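# Restore crashed lab deck: rack ware, close culture lid

## Task

Recover the lab deck after the crashed run. Each plate and block must sit in a bay that the deck's layout sheet assigns to its type: the sealed 96-well deep-well block in bay 11; the sealed 96-well plates in bays 12, 31 and 41; the sealed 384-well plate in bay 23; the 96-well culture plate in bay 43. All other bays stay empty. Every piece must rest flat between its bay's corner pieces with its cut corner toward the back left, and the culture plate's lid must be pressed fully down over the plate body. All of this must hold with the grippers released and the arms moved away. Nothing may leave the table.

## Robot and tools

ROBOT. Two arms, left_arm and right_arm, each with a two-finger gripper. The names are labels only, not image sides. One scene frame for both: origin on the table top midway between the arms, +x out over the table, +z up, left_arm on the +y side. Distances in metres, velocities in m/s and rad/s, orientation as quaternion w,x,y,z. The reported hand position can be a little off, more at long reach.

DECK. Bay NM means row N, column M. From the arms, row 1 is nearest and row 4 farthest; column 1 is left, column 4 right. Column 4 bays have raised floors. Ware starts with cut corners toward the back left. The lid of the culture plate goes over its body. Positions of ware are known only from the cameras.

GRIPPER GEOMETRY. Fingers point along the gripper's +z axis and close along its y axis. The reported position is the point between the pads when shut; fingertips extend about 33 mm past it when closed and 9 mm when open. Closing pushes the tips about 24 mm farther out, so keep that clearance above surfaces.

ROW FORMAT. Every commanded row is 20 numbers, both arms always included: left_arm x, y, z, qw, qx, qy, qz, left_gripper position, force_limit, speed, then the same ten for right_arm/right_gripper. x,y,z and the quaternion are an absolute target pose of that gripper's end_effector_position and end_effector_quat_wxyz in the scene frame, not an offset. Gripper numbers lie in [-1, 1]: position +1 = open 140 mm, about -0.8 = pads touching, -1 = close until blocked; force_limit -1/0/+1 gives roughly 14/60/107 N; speed -1/0/+1 gives roughly 30/140/250 mm/s. To hold an arm still, resend its previous pose and its previous three gripper numbers exactly; 0 is itself a command. Reuse a fixed target quaternion rather than the drifted reported one. A target more than 0.6 m from an arm's last reported position along any gripper axis gets the call refused. Each step the command is clipped to 70 mm and 16 degrees from the measured pose.

TOOLS.
- execute_actions: "actions" is a list holding zero or one item. Empty list = just read the state. An item with "rows" (1 to 15 rows, each the 20-number row) and optional "steps" (1 to 15, default 15; steps are 1/30 s) runs one row per step, repeating the last. An item with only "steps" (up to 300) is a wait counted from the previous result, reply time included. Optional "pictures" boolean. After the last step an arm continues only to its last clipped pose; check where it got and command the remainder.
- move: "target" is one 20-number row; "speed" 0.002 to 0.5 m/s (default 0.25; turning up to twice that in rad/s). Grippers travel straight toward their targets, ending together, in 0.5 to 10 s; longer paths halt after 10 s. Gripper numbers apply at once. No collision avoidance. Result adds a "move:" line with the ending (done, off_target, moving, held, fault), limits (paced = target clipped, held = steps blocked, possibly followed by a fast jump), and each gripper's remaining distance.
- wait: "seconds" 0 to 10; the robot gets no new command.
- zoom_image: "camera" one of cam_head_left, cam_head_right (896x504), cam_left_wrist, cam_right_wrist (504x504); "region" [x0, y0, x1, y1] pixels from the top-left, at most 504 by 504.
- finished_scene: "scene" = current scene number; irreversible, reports whether the goal was met. Call it only when done.

RESULTS. The state line gives each arm's pose and velocities. object_status: 0 moving, 1 blocked while opening, 2 blocked while closing (a grip), 3 reached target or pads met (thin items may still be held). Confirm 2 after closing at -1. To squeeze harder while gripping, raise force_limit and change position slightly (-1 to -0.98 or back). position_measured is in counts: 3 open, 230 pads together. "pose unreachable" and HELD mean the clearance check altered or blocked the command. "Hand target" shows where the controller drives each arm. Joint torques are offset, scaled and noisy. MOTOR HOT warns before an OVER-TEMPERATURE FAULT brake.

WHAT TO AVOID. Arms are stiff: commanding even slightly into a firm surface can trip a TORQUE FAULT (joint load limits waist/shoulder 312, elbow 147, wrist joints 41.4 N m) or a FORCE FAULT (144 N external force), freezing that arm 10 s and dropping the rest of the call. Faster and deeper contacts press harder. Don't let arms collide or press on each other. Don't drop, slam, or knock anything off the table. Holding loads heats motors. Occasional tugs on held parts or pushes on loose items may occur; recheck with cameras. Finish by opening the grippers and retracting both arms so nothing relies on the robot.

Each tool is called after "Request:" as a command line: name --argument value for each argument, lists and objects as JSON in quotes; but a table of rows of numbers goes row by row, as --pt "numbers of a row", without its own name.

## Session

Request:
execute_actions --actions '[]'

Scene clock: 0.00 s of 12600.00 s.
left_arm: end_effector_position=(+0.7043, +0.6181, +0.3231) position_measured=3 object_status=3 end_effector_quat_wxyz=(-0.001, +1.000, -0.023, +0.001) end_effector_velocity=(-0.000, -0.001, +0.001) end_effector_angular_velocity=(+0.000, +0.000, -0.001) | right_arm: end_effector_position=(+0.5972, -0.4803, +0.3210) position_measured=3 object_status=3 end_effector_quat_wxyz=(+0.001, +0.997, +0.072, -0.000) end_effector_velocity=(+0.000, +0.000, +0.000) end_effector_angular_velocity=(+0.001, -0.000, -0.000)
Joint positions: left_arm=[-0.054  0.162  1.604  0.002  1.372  1.518] | right_arm=[-0.052  0.165  1.605 -0.001  1.372  1.519]
Joint velocities: left_arm=[-0.001 -0.001 -0.001  0.     0.001  0.   ] | right_arm=[-0.    -0.    -0.     0.001  0.    -0.   ]
Joint torques (N m, as the joint torque sensors report them, + toward a larger angle): no reading
Hand target (left_arm): +0.704, +0.618, +0.323; -0.001, +1.000, -0.023, +0.001
Hand target (right_arm): +0.597, -0.480, +0.321; +0.001, +0.997, +0.072, -0.000

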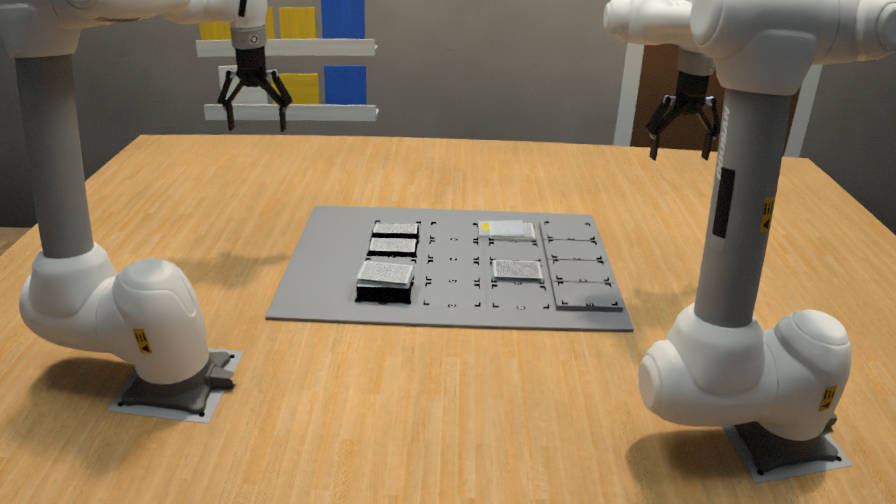

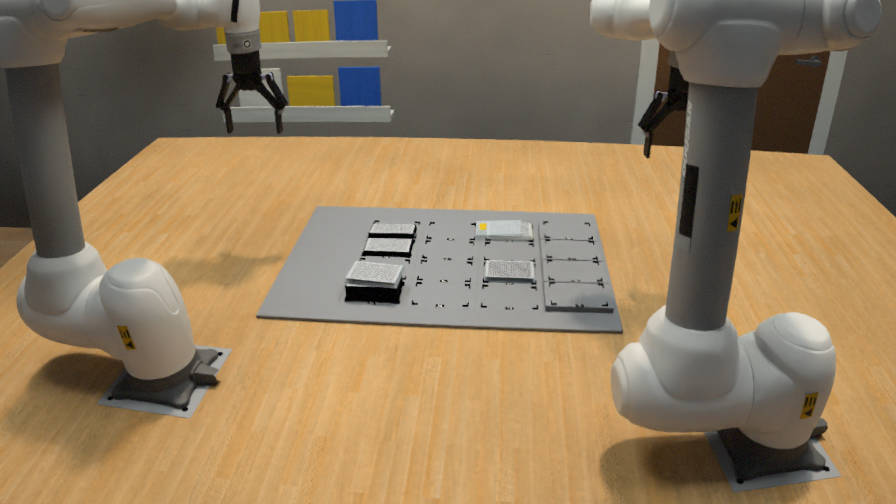

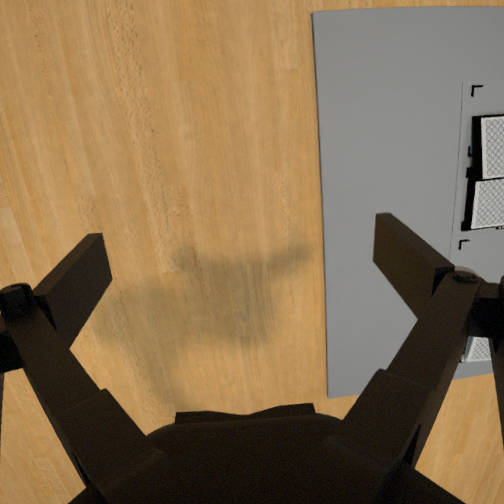

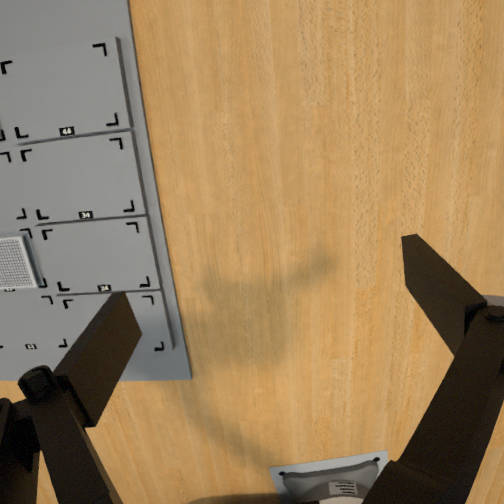

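Request:
move --target '[0.66,0.24,0.32,0,1,0,0,1,0,0,0.7,-0.14,0.32,0,1,0,0,1,0,0]' --speed 0.3

Request:
zoom_image --camera "cam_head_left" --region '[330,200,640,330]'

Request:
zoom_image --camera "cam_left_wrist" --region '[100,40,460,400]'

Request:
zoom_image --camera "cam_right_wrist" --region '[60,40,420,400]'

Scene clock: 8.27 s of 12600.00 s.
left_arm: end_effector_position=(+0.6600, +0.2398, +0.3201) position_measured=3 object_status=3 end_effector_quat_wxyz=(+0.001, +1.000, +0.000, +0.000) end_effector_velocity=(-0.000, -0.001, -0.000) end_effector_angular_velocity=(+0.001, +0.001, -0.001) | right_arm: end_effector_position=(+0.6996, -0.1397, +0.3198) position_measured=3 object_status=3 end_effector_quat_wxyz=(-0.000, +1.000, -0.000, +0.000) end_effector_velocity=(+0.001, +0.001, -0.001) end_effector_angular_velocity=(-0.001, +0.001, -0.001)
Joint positions: left_arm=[-0.594  0.291  1.449 -0.001  1.401  0.931] | right_arm=[ 0.343  0.514  1.128 -0.     1.499  2.059]
Joint velocities: left_arm=[-0.001  0.001 -0.001  0.     0.001 -0.001] | right_arm=[ 0.     0.003 -0.003 -0.     0.001  0.001]
Joint torques (N m, as the joint torque sensors report them, + toward a larger angle): left_arm=[ -0.59 -73.91 -36.63   4.67   0.27  -0.5 ] | right_arm=[  0.54 -89.33 -42.43   4.39   0.41  -0.54]
Hand target (left_arm): +0.660, +0.240, +0.320; +0.001, +1.000, +0.000, +0.000
Hand target (right_arm): +0.700, -0.140, +0.320; -0.000, +1.000, -0.000, +0.000
Off the commanded pose (left_arm): 0.000 m, 0 deg.
Off the commanded pose (right_arm): 0.001 m, 0 deg.
After step 90, 3.50 s passed at rest.
move: done

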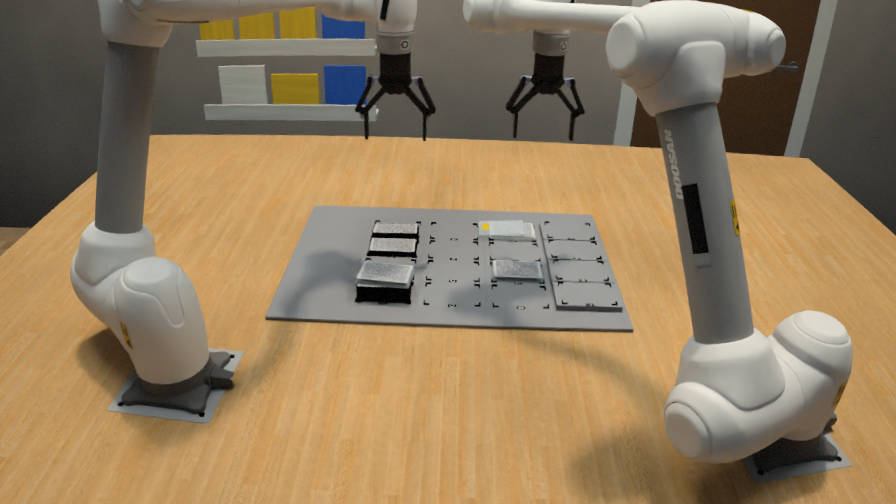

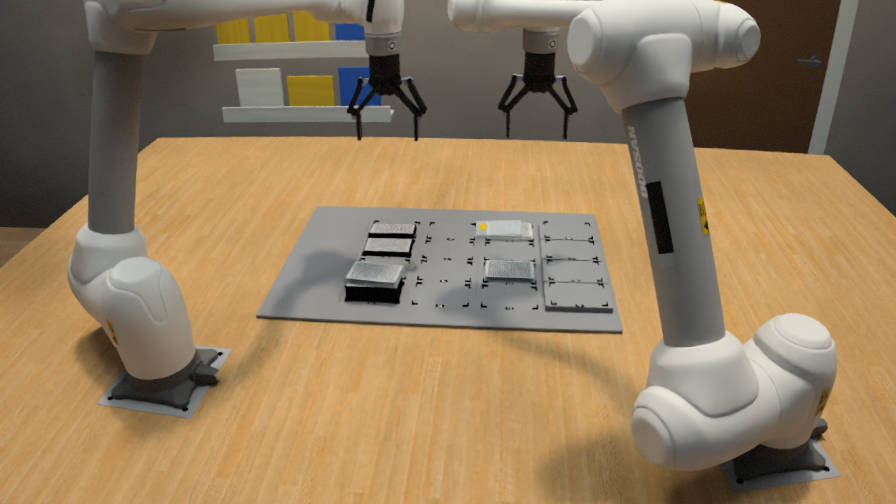

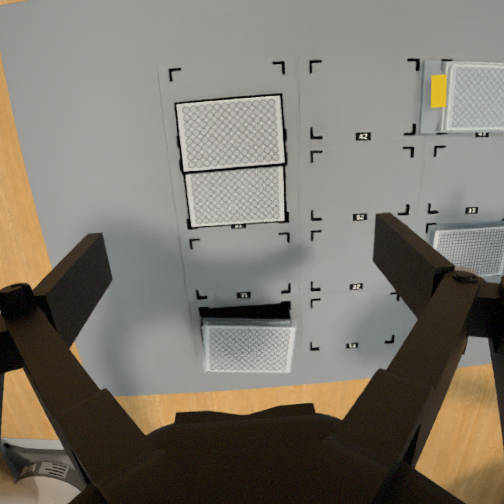

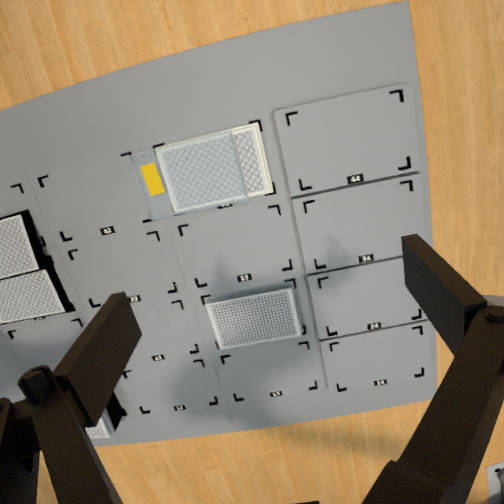

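Region (330, 200, 640, 330) of cam_head_left's 896x504 image, scaled by 1.626, with more detail than that image has; it fills the top 211 rows of this view, and the rest is white.

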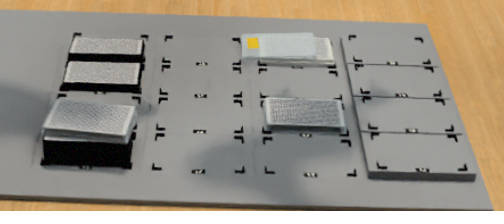

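Region (100, 40, 460, 400) of cam_left_wrist's 504x504 image, scaled by 1.400, with more detail than that image has.

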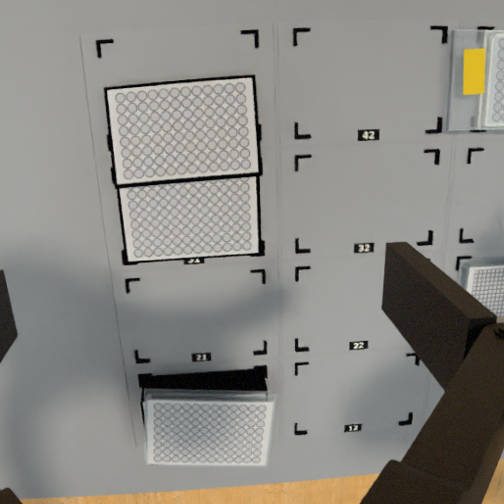

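Region (60, 40, 420, 400) of cam_right_wrist's 504x504 image, scaled by 1.400, with more detail than that image has.

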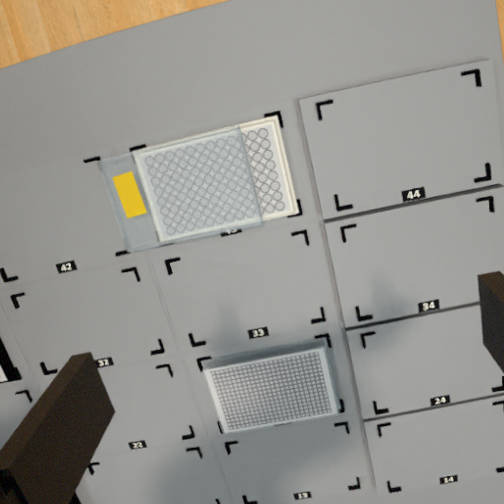

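Request:
move --target '[0.67,0.245,0.10,0,1,0,0,1,0,0,0.712,-0.09,0.11,0,0.7071,-0.7071,0,0.6,0,0]' --speed 0.4

Scene clock: 22.97 s of 12600.00 s.
left_arm: end_effector_position=(+0.6703, +0.2447, +0.1000) position_measured=3 object_status=3 end_effector_quat_wxyz=(+0.000, +1.000, -0.000, -0.000) end_effector_velocity=(-0.000, +0.001, -0.001) end_effector_angular_velocity=(+0.002, +0.001, -0.000) | right_arm: end_effector_position=(+0.7116, -0.0901, +0.1101) position_measured=53 object_status=3 end_effector_quat_wxyz=(+0.000, -0.707, +0.707, +0.000) end_effector_velocity=(+0.000, +0.000, -0.000) end_effector_angular_velocity=(+0.000, -0.001, -0.006)
Joint positions: left_arm=[-0.581  0.423  1.684 -0.     1.035  0.945] | right_arm=[0.386 0.655 1.285 0.    1.202 3.671]
Joint velocities: left_arm=[0.    0.001 0.001 0.001 0.    0.001] | right_arm=[ 0.     0.     0.    -0.    -0.001  0.006]
Joint torques (N m, as the joint torque sensors report them, + toward a larger angle): left_arm=[ -1.93 -84.53 -32.35   3.94   0.41  -0.3 ] | right_arm=[  0.88 -99.86 -39.56   4.39   0.47  -0.17]
Hand target (left_arm): +0.670, +0.245, +0.100; +0.000, +1.000, -0.000, -0.000
Hand target (right_arm): +0.712, -0.090, +0.110; -0.000, +0.707, -0.707, -0.000
Off the commanded pose (left_arm): 0.000 m, 0 deg.
Off the commanded pose (right_arm): 0.000 m, 0 deg.
After step 90, 9.27 s passed at rest.
move: done

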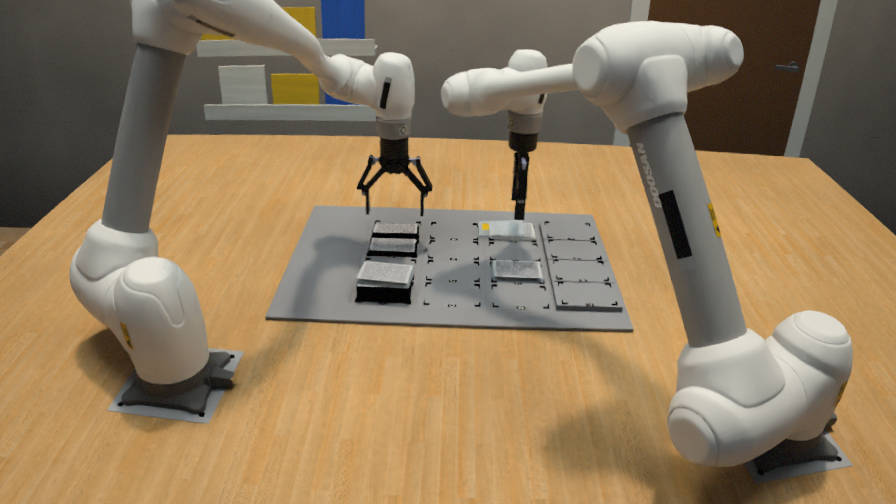

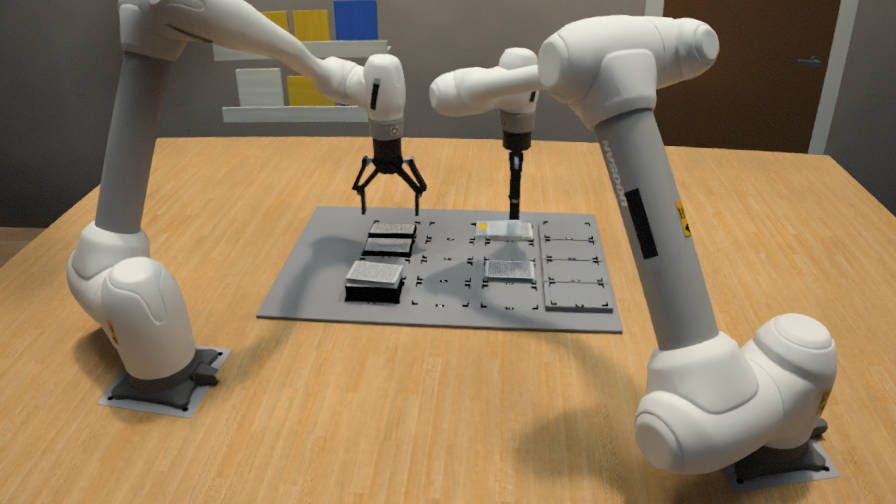

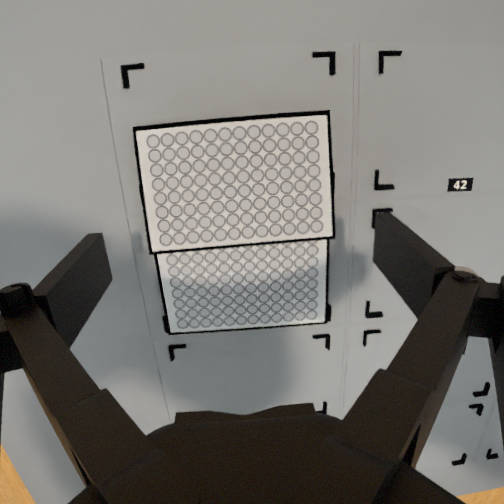

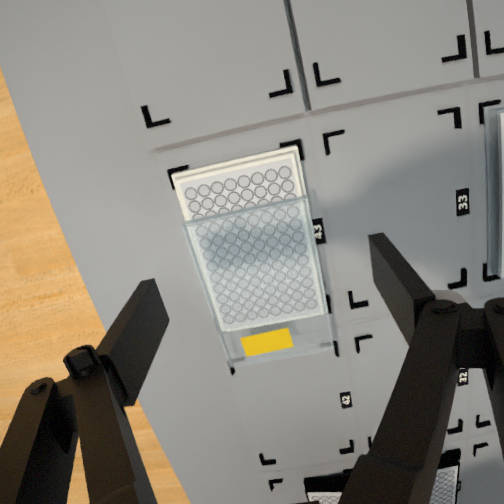

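Request:
move --target '[0.672,0.245,0.05,0,0.9962,0,-0.0872,1,0,0,0.712,-0.07,0.065,0,0.7071,-0.7071,0,0.6,0,0]' --speed 0.15

Request:
zoom_image --camera "cam_head_left" --region '[340,190,560,310]'

Scene clock: 33.33 s of 12600.00 s.
left_arm: end_effector_position=(+0.6720, +0.2450, +0.0500) position_measured=3 object_status=3 end_effector_quat_wxyz=(-0.000, +0.996, +0.000, -0.087) end_effector_velocity=(-0.001, +0.000, -0.001) end_effector_angular_velocity=(+0.001, +0.005, -0.001) | right_arm: end_effector_position=(+0.7119, -0.0701, +0.0650) position_measured=53 object_status=3 end_effector_quat_wxyz=(-0.000, -0.707, +0.707, +0.000) end_effector_velocity=(-0.000, -0.000, -0.002) end_effector_angular_velocity=(-0.001, +0.001, -0.000)
Joint positions: left_arm=[-0.536  0.539  1.613 -0.105  1.137  1.04 ] | right_arm=[0.405 0.701 1.291 0.    1.149 3.691]
Joint velocities: left_arm=[ 0.     0.003 -0.002 -0.001  0.004  0.002] | right_arm=[ 0.     0.002  0.001  0.    -0.001  0.   ]
Joint torques (N m, as the joint torque sensors report them, + toward a larger angle): left_arm=[ -1.59 -92.66 -31.48   3.19   0.89  -0.17] | right_arm=[   2.66 -104.06  -39.8     4.03   -0.32   -0.44]
Hand target (left_arm): +0.672, +0.245, +0.050; -0.000, +0.996, +0.000, -0.087
Hand target (right_arm): +0.712, -0.070, +0.065; -0.000, +0.707, -0.707, -0.000
Off the commanded pose (left_arm): 0.000 m, 0 deg.
Off the commanded pose (right_arm): 0.000 m, 0 deg.
After step 90, 6.40 s passed at rest.
move: done

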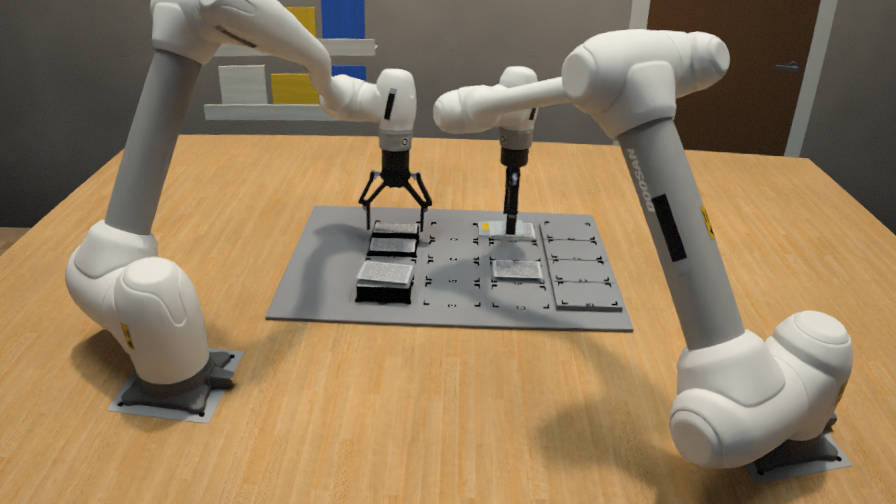

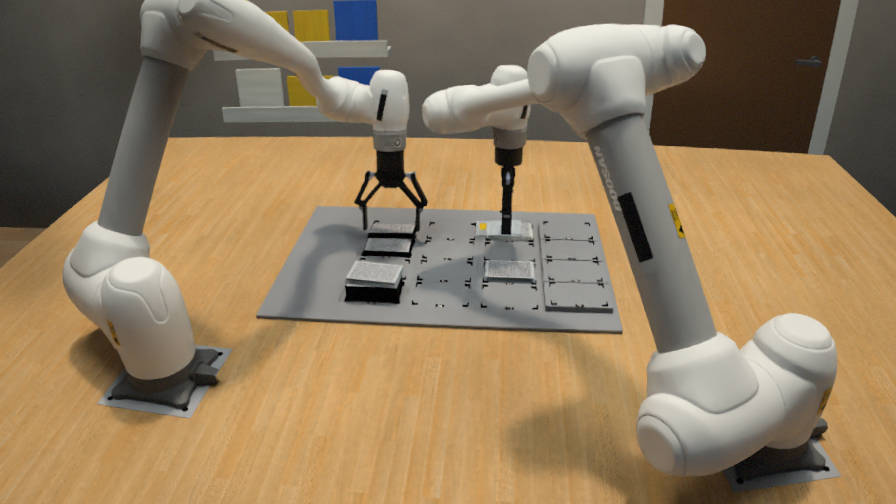

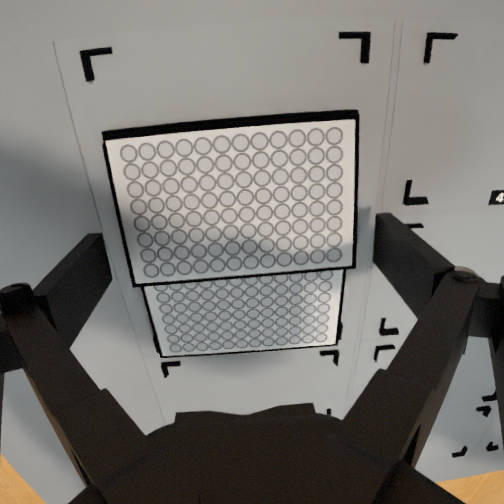

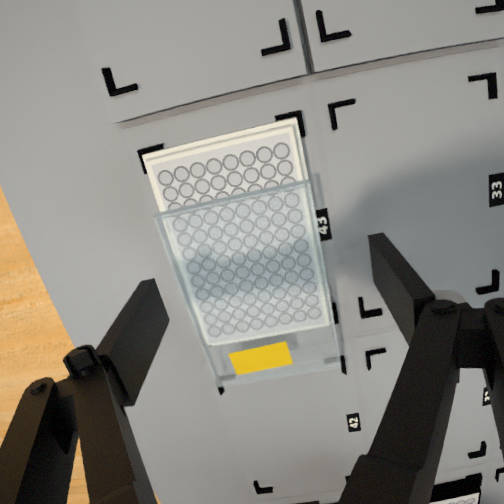

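Region (340, 190, 560, 310) of cam_head_left's 896x504 image, scaled by 2.291, with more detail than that image has; it fills the top 275 rows of this view, and the rest is white.

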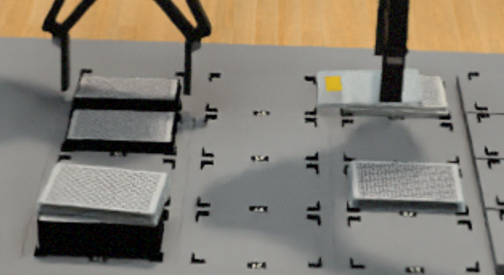

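Request:
move --target '[0.688,0.246,0.034,0,0.9962,0,-0.0872,1,0,0,0.717,-0.07,0.048,0,0.7071,-0.7071,0,0.45,0,0]' --speed 0.05

Request:
move --target '[0.688,0.246,0.034,0,0.9962,0,-0.0872,-1,-0.3,-0.7,0.717,-0.07,0.048,0,0.7071,-0.7071,0,-1,-0.5,-0.7]'

Request:
zoom_image --camera "cam_head_left" --region '[340,190,560,310]'

Scene clock: 45.53 s of 12600.00 s.
left_arm: end_effector_position=(+0.6880, +0.2460, +0.0341) position_measured=3 object_status=3 end_effector_quat_wxyz=(-0.000, +0.996, -0.000, -0.087) end_effector_velocity=(+0.001, -0.000, -0.001) end_effector_angular_velocity=(+0.000, +0.001, +0.001) | right_arm: end_effector_position=(+0.7169, -0.0700, +0.0480) position_measured=72 object_status=3 end_effector_quat_wxyz=(-0.000, -0.707, +0.707, +0.000) end_effector_velocity=(-0.000, +0.000, -0.002) end_effector_angular_velocity=(-0.001, +0.001, +0.000)
Joint positions: left_arm=[-0.524  0.571  1.593 -0.104  1.127  1.053] | right_arm=[0.402 0.72  1.291 0.    1.131 3.688]
Joint velocities: left_arm=[ 0.     0.002 -0.001  0.     0.    -0.001] | right_arm=[ 0.     0.002  0.     0.    -0.001 -0.   ]
Joint torques (N m, as the joint torque sensors report them, + toward a larger angle): left_arm=[ -2.41 -93.8  -30.24   3.48   0.61  -0.43] | right_arm=[  -1.33 -103.95  -38.81    4.     -0.65   -0.29]
Hand target (left_arm): +0.688, +0.246, +0.034; -0.000, +0.996, -0.000, -0.087
Hand target (right_arm): +0.717, -0.070, +0.048; +0.000, +0.707, -0.707, -0.000
Off the commanded pose (left_arm): 0.000 m, 0 deg.
Off the commanded pose (right_arm): 0.000 m, 0 deg.
After step 90, 8.43 s passed at rest.
move: done

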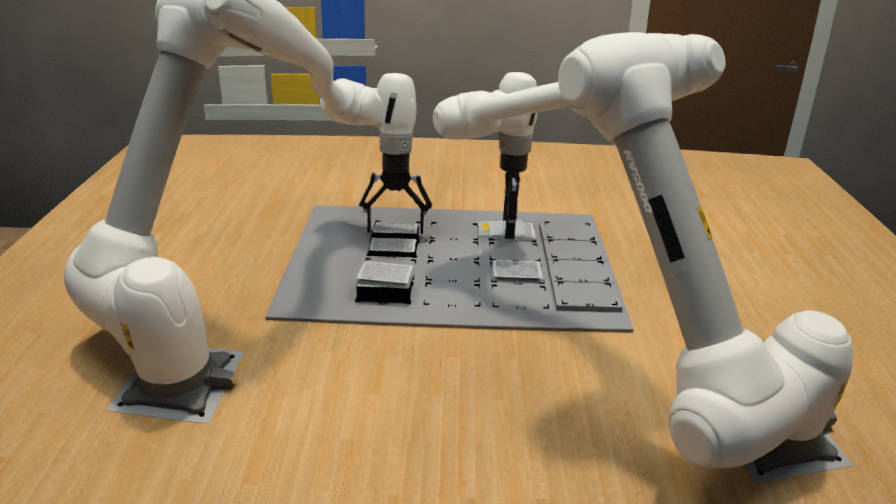

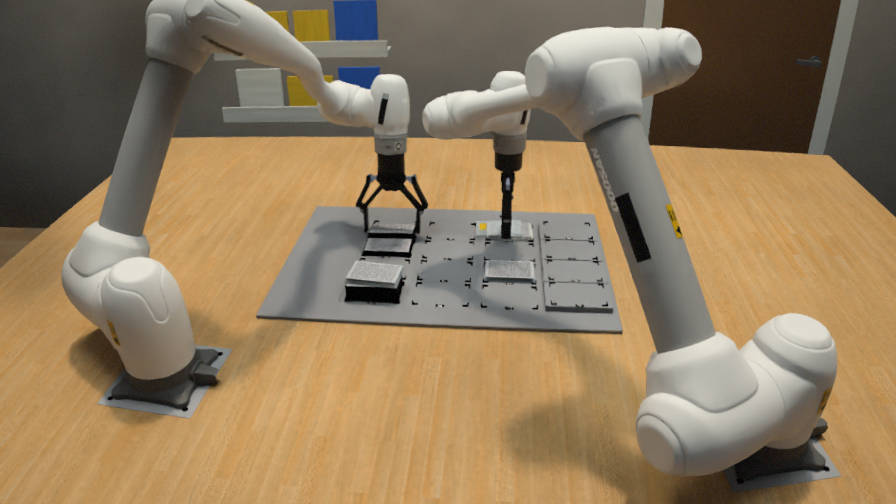

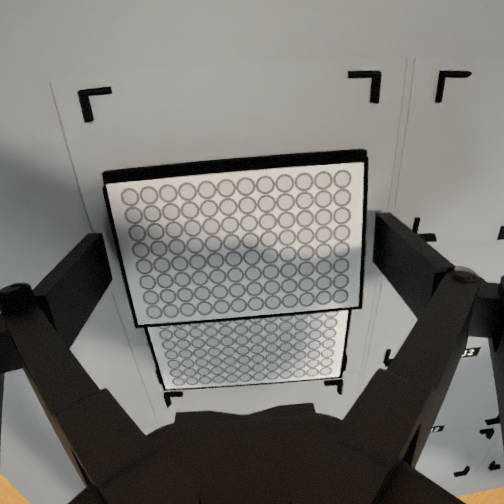

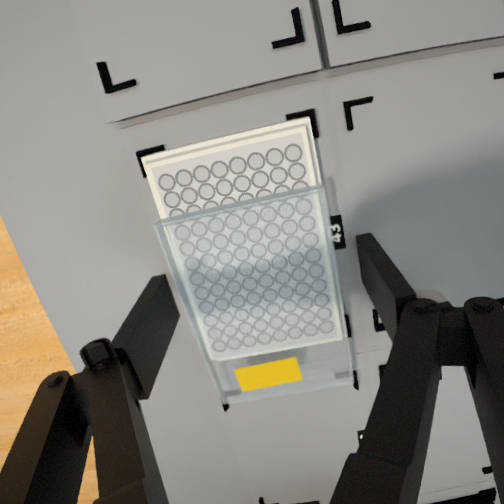

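Scene clock: 46.23 s of 12600.00 s.
left_arm: end_effector_position=(+0.6880, +0.2460, +0.0341) position_measured=32 object_status=2 end_effector_quat_wxyz=(+0.000, +0.996, -0.000, -0.087) end_effector_velocity=(-0.000, -0.001, -0.001) end_effector_angular_velocity=(-0.001, +0.000, -0.000) | right_arm: end_effector_position=(+0.7172, -0.0701, +0.0481) position_measured=103 object_status=2 end_effector_quat_wxyz=(+0.000, -0.707, +0.707, -0.000) end_effector_velocity=(-0.001, -0.000, -0.001) end_effector_angular_velocity=(-0.001, +0.002, -0.000)
Joint positions: left_arm=[-0.524  0.571  1.593 -0.104  1.127  1.053] | right_arm=[ 0.402  0.72   1.291 -0.     1.131  3.688]
Joint velocities: left_arm=[-0.001  0.001  0.    -0.001 -0.001  0.   ] | right_arm=[-0.     0.001  0.001  0.001  0.     0.   ]
Joint torques (N m, as the joint torque sensors report them, + toward a larger angle): left_arm=[ -3.2  -69.69 -17.95   3.65  -1.5   -0.11] | right_arm=[ 16.68 -81.26 -10.64   8.88  10.82  -0.52]
Hand target (left_arm): +0.688, +0.246, +0.034; -0.000, +0.996, -0.000, -0.087
Hand target (right_arm): +0.717, -0.070, +0.048; +0.000, +0.707, -0.707, +0.000
Off the commanded pose (left_arm): 0.000 m, 0 deg.
Off the commanded pose (right_arm): 0.000 m, 0 deg.
move: done

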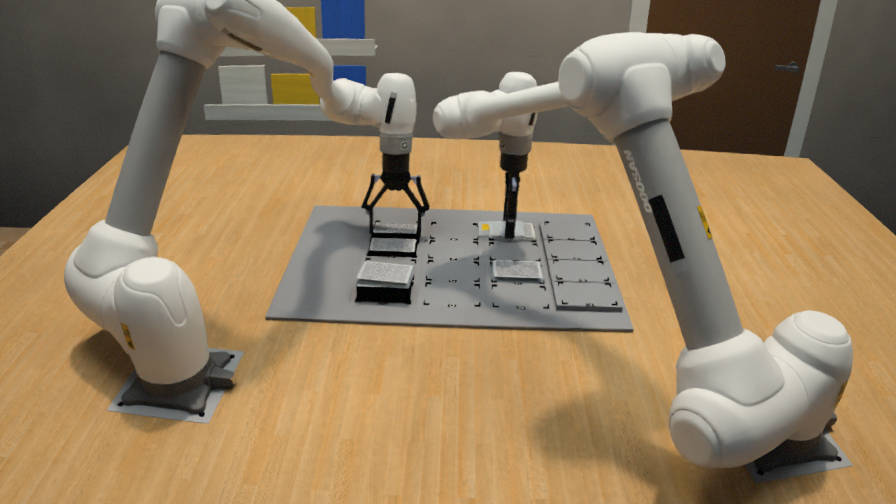

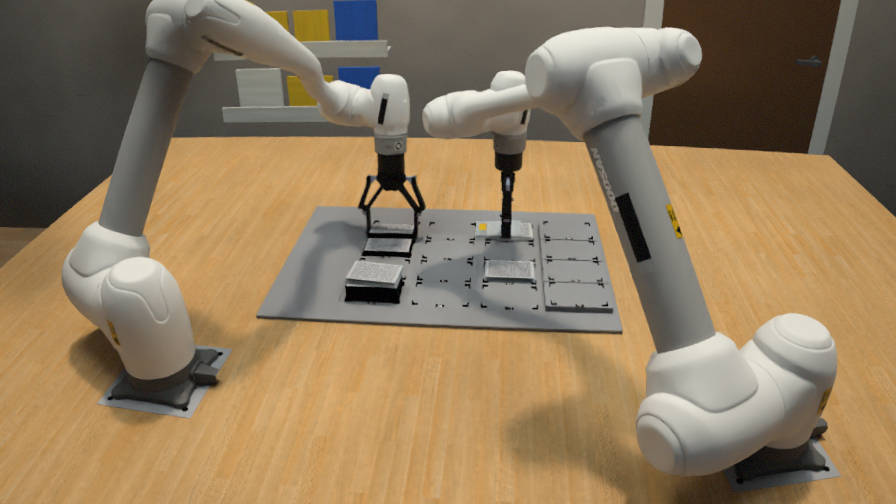

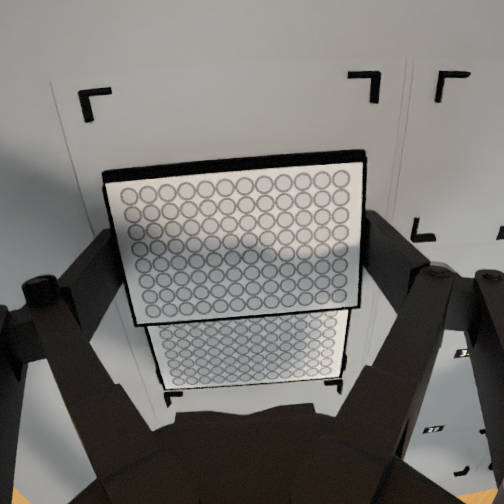

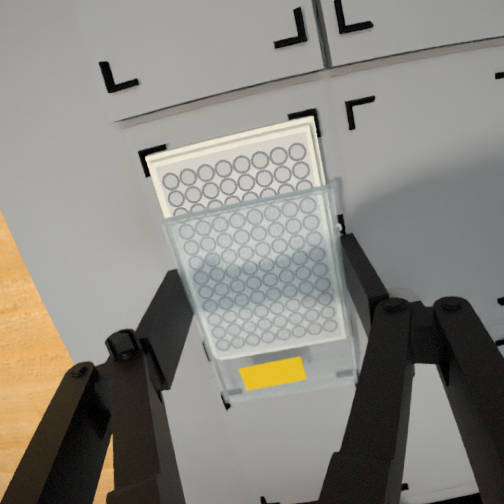

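Region (340, 190, 560, 310) of cam_head_left's 896x504 image, scaled by 2.291, with more detail than that image has; it fills the top 275 rows of this view, and the rest is white.

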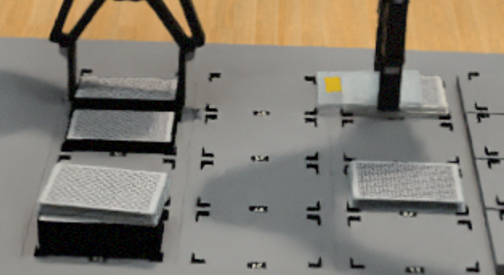

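Request:
move --target '[0.692,0.246,0.044,0,0.999,0,-0.04,-1,-0.3,-0.7,0.7205,-0.07,0.05,0,0.7071,-0.7071,0,-0.98,-0.5,-0.7]' --speed 0.05

Request:
move --target '[0.722,0.247,0.042,0,1,0,0,-1,-0.3,-0.7,0.7205,-0.098,0.056,0,0.7071,-0.7071,0,-0.98,-0.5,-0.7]' --speed 0.05

Request:
zoom_image --camera "cam_head_left" --region '[350,190,560,270]'

Scene clock: 53.83 s of 12600.00 s.
left_arm: end_effector_position=(+0.6920, +0.2460, +0.0440) position_measured=33 object_status=2 end_effector_quat_wxyz=(+0.000, +0.999, -0.000, -0.040) end_effector_velocity=(+0.001, +0.000, +0.001) end_effector_angular_velocity=(+0.000, -0.007, +0.000) | right_arm: end_effector_position=(+0.7205, -0.0700, +0.0500) position_measured=103 object_status=2 end_effector_quat_wxyz=(+0.000, -0.707, +0.707, +0.000) end_effector_velocity=(-0.000, -0.001, -0.001) end_effector_angular_velocity=(-0.001, +0.001, -0.000)
Joint positions: left_arm=[-0.543  0.527  1.637 -0.052  1.045  1.01 ] | right_arm=[0.4   0.723 1.282 0.    1.137 3.686]
Joint velocities: left_arm=[-0.001 -0.003  0.003  0.005 -0.006 -0.003] | right_arm=[-0.001  0.001  0.001 -0.     0.    -0.   ]
Joint torques (N m, as the joint torque sensors report them, + toward a larger angle): left_arm=[ -1.53 -93.41 -31.23   3.55   0.43  -0.13] | right_arm=[   0.52 -104.41  -38.7     4.16    0.38   -0.22]
Hand target (left_arm): +0.692, +0.246, +0.044; +0.000, +0.999, -0.000, -0.040
Hand target (right_arm): +0.721, -0.070, +0.050; +0.000, +0.707, -0.707, +0.000
Off the commanded pose (left_arm): 0.000 m, 0 deg.
Off the commanded pose (right_arm): 0.000 m, 0 deg.
After step 90, 3.43 s passed at rest.
move: done

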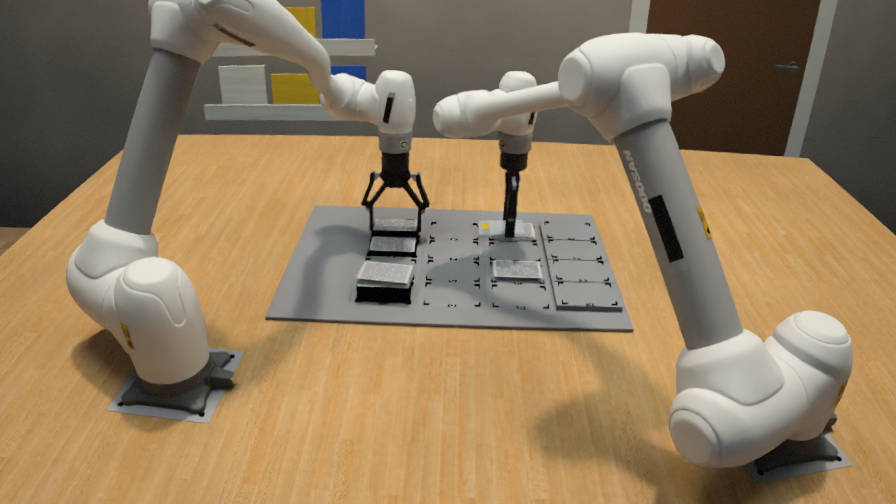

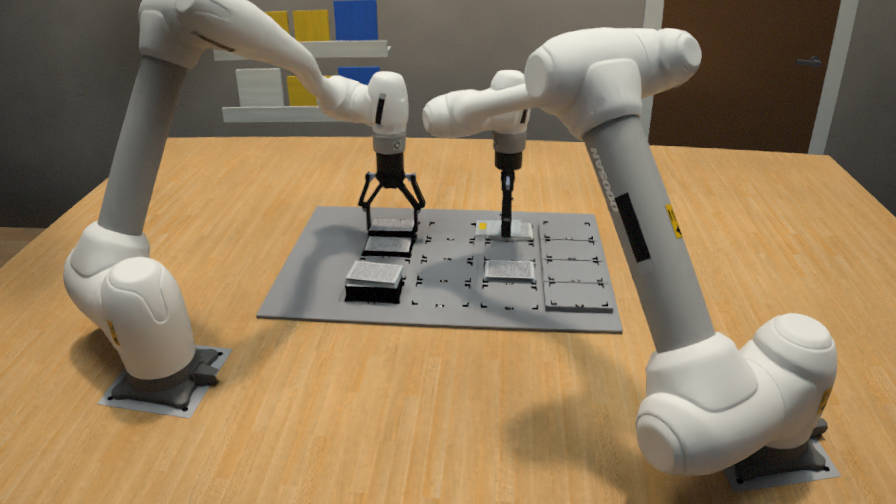

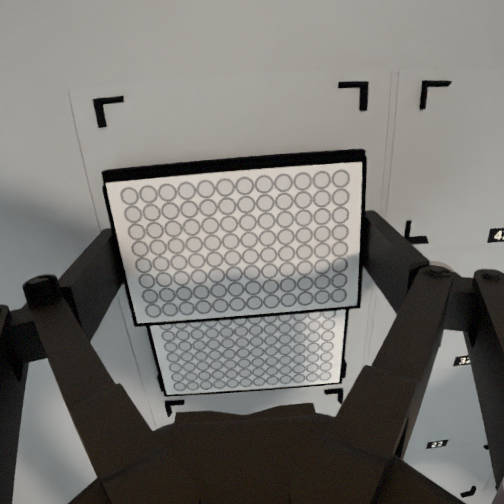

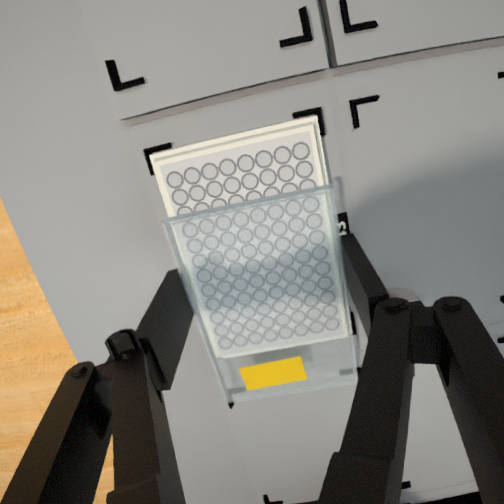

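Scene clock: 54.93 s of 12600.00 s.
left_arm: end_effector_position=(+0.7219, +0.2470, +0.0421) position_measured=33 object_status=2 end_effector_quat_wxyz=(+0.000, +1.000, -0.000, -0.000) end_effector_velocity=(+0.001, -0.000, +0.000) end_effector_angular_velocity=(-0.001, -0.002, +0.002) | right_arm: end_effector_position=(+0.7205, -0.0980, +0.0560) position_measured=103 object_status=2 end_effector_quat_wxyz=(-0.000, -0.707, +0.707, -0.000) end_effector_velocity=(+0.001, -0.002, -0.000) end_effector_angular_velocity=(+0.000, +0.001, -0.002)
Joint positions: left_arm=[-0.539  0.531  1.632 -0.     0.978  0.986] | right_arm=[ 0.373  0.696  1.319 -0.     1.127  3.659]
Joint velocities: left_arm=[ 0.001 -0.    -0.001 -0.    -0.002 -0.001] | right_arm=[-0.002  0.     0.001  0.001 -0.    -0.001]
Joint torques (N m, as the joint torque sensors report them, + toward a larger angle): left_arm=[ -1.94 -92.23 -31.62   3.62   0.32  -0.35] | right_arm=[   3.96 -105.16  -40.21    4.55   -0.21   -0.47]
Hand target (left_arm): +0.722, +0.247, +0.042; -0.000, +1.000, -0.000, -0.000
Hand target (right_arm): +0.721, -0.098, +0.056; +0.000, +0.707, -0.707, -0.000
Off the commanded pose (left_arm): 0.000 m, 0 deg.
Off the commanded pose (right_arm): 0.000 m, 0 deg.
move: done

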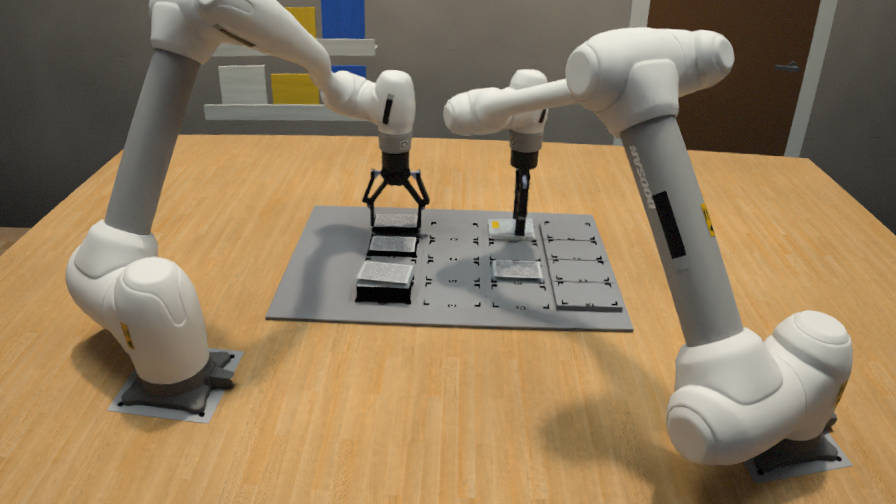

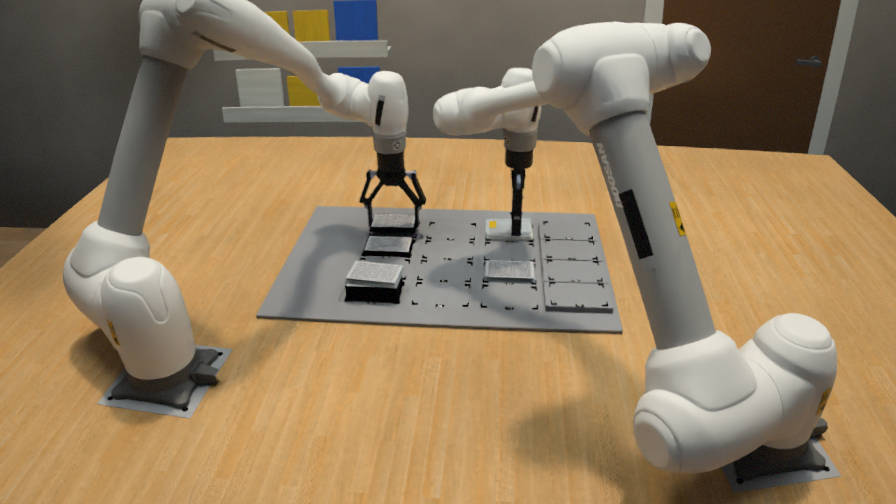

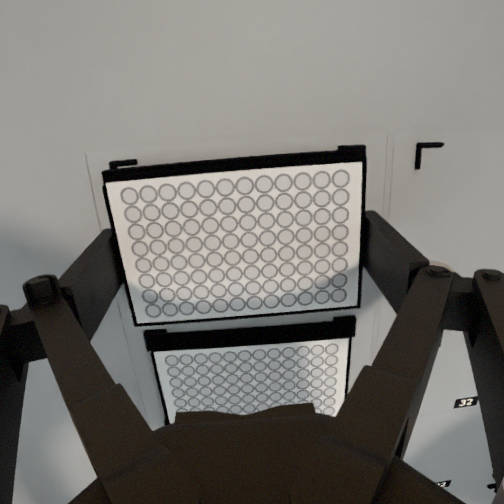

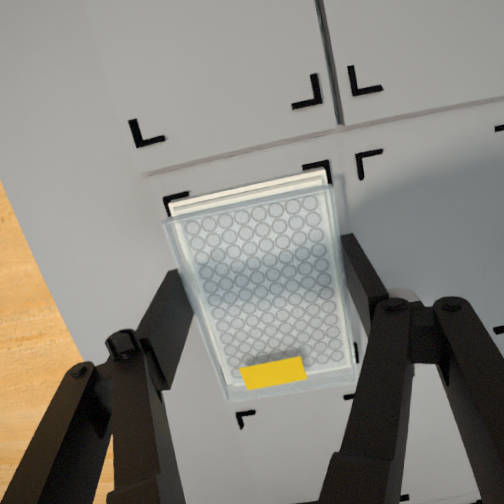

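Region (350, 190, 560, 270) of cam_head_left's 896x504 image, scaled by 2.400, with more detail than that image has; it fills the top 192 rows of this view, and the rest is white.

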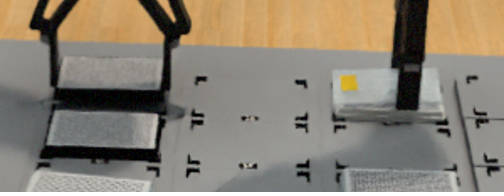

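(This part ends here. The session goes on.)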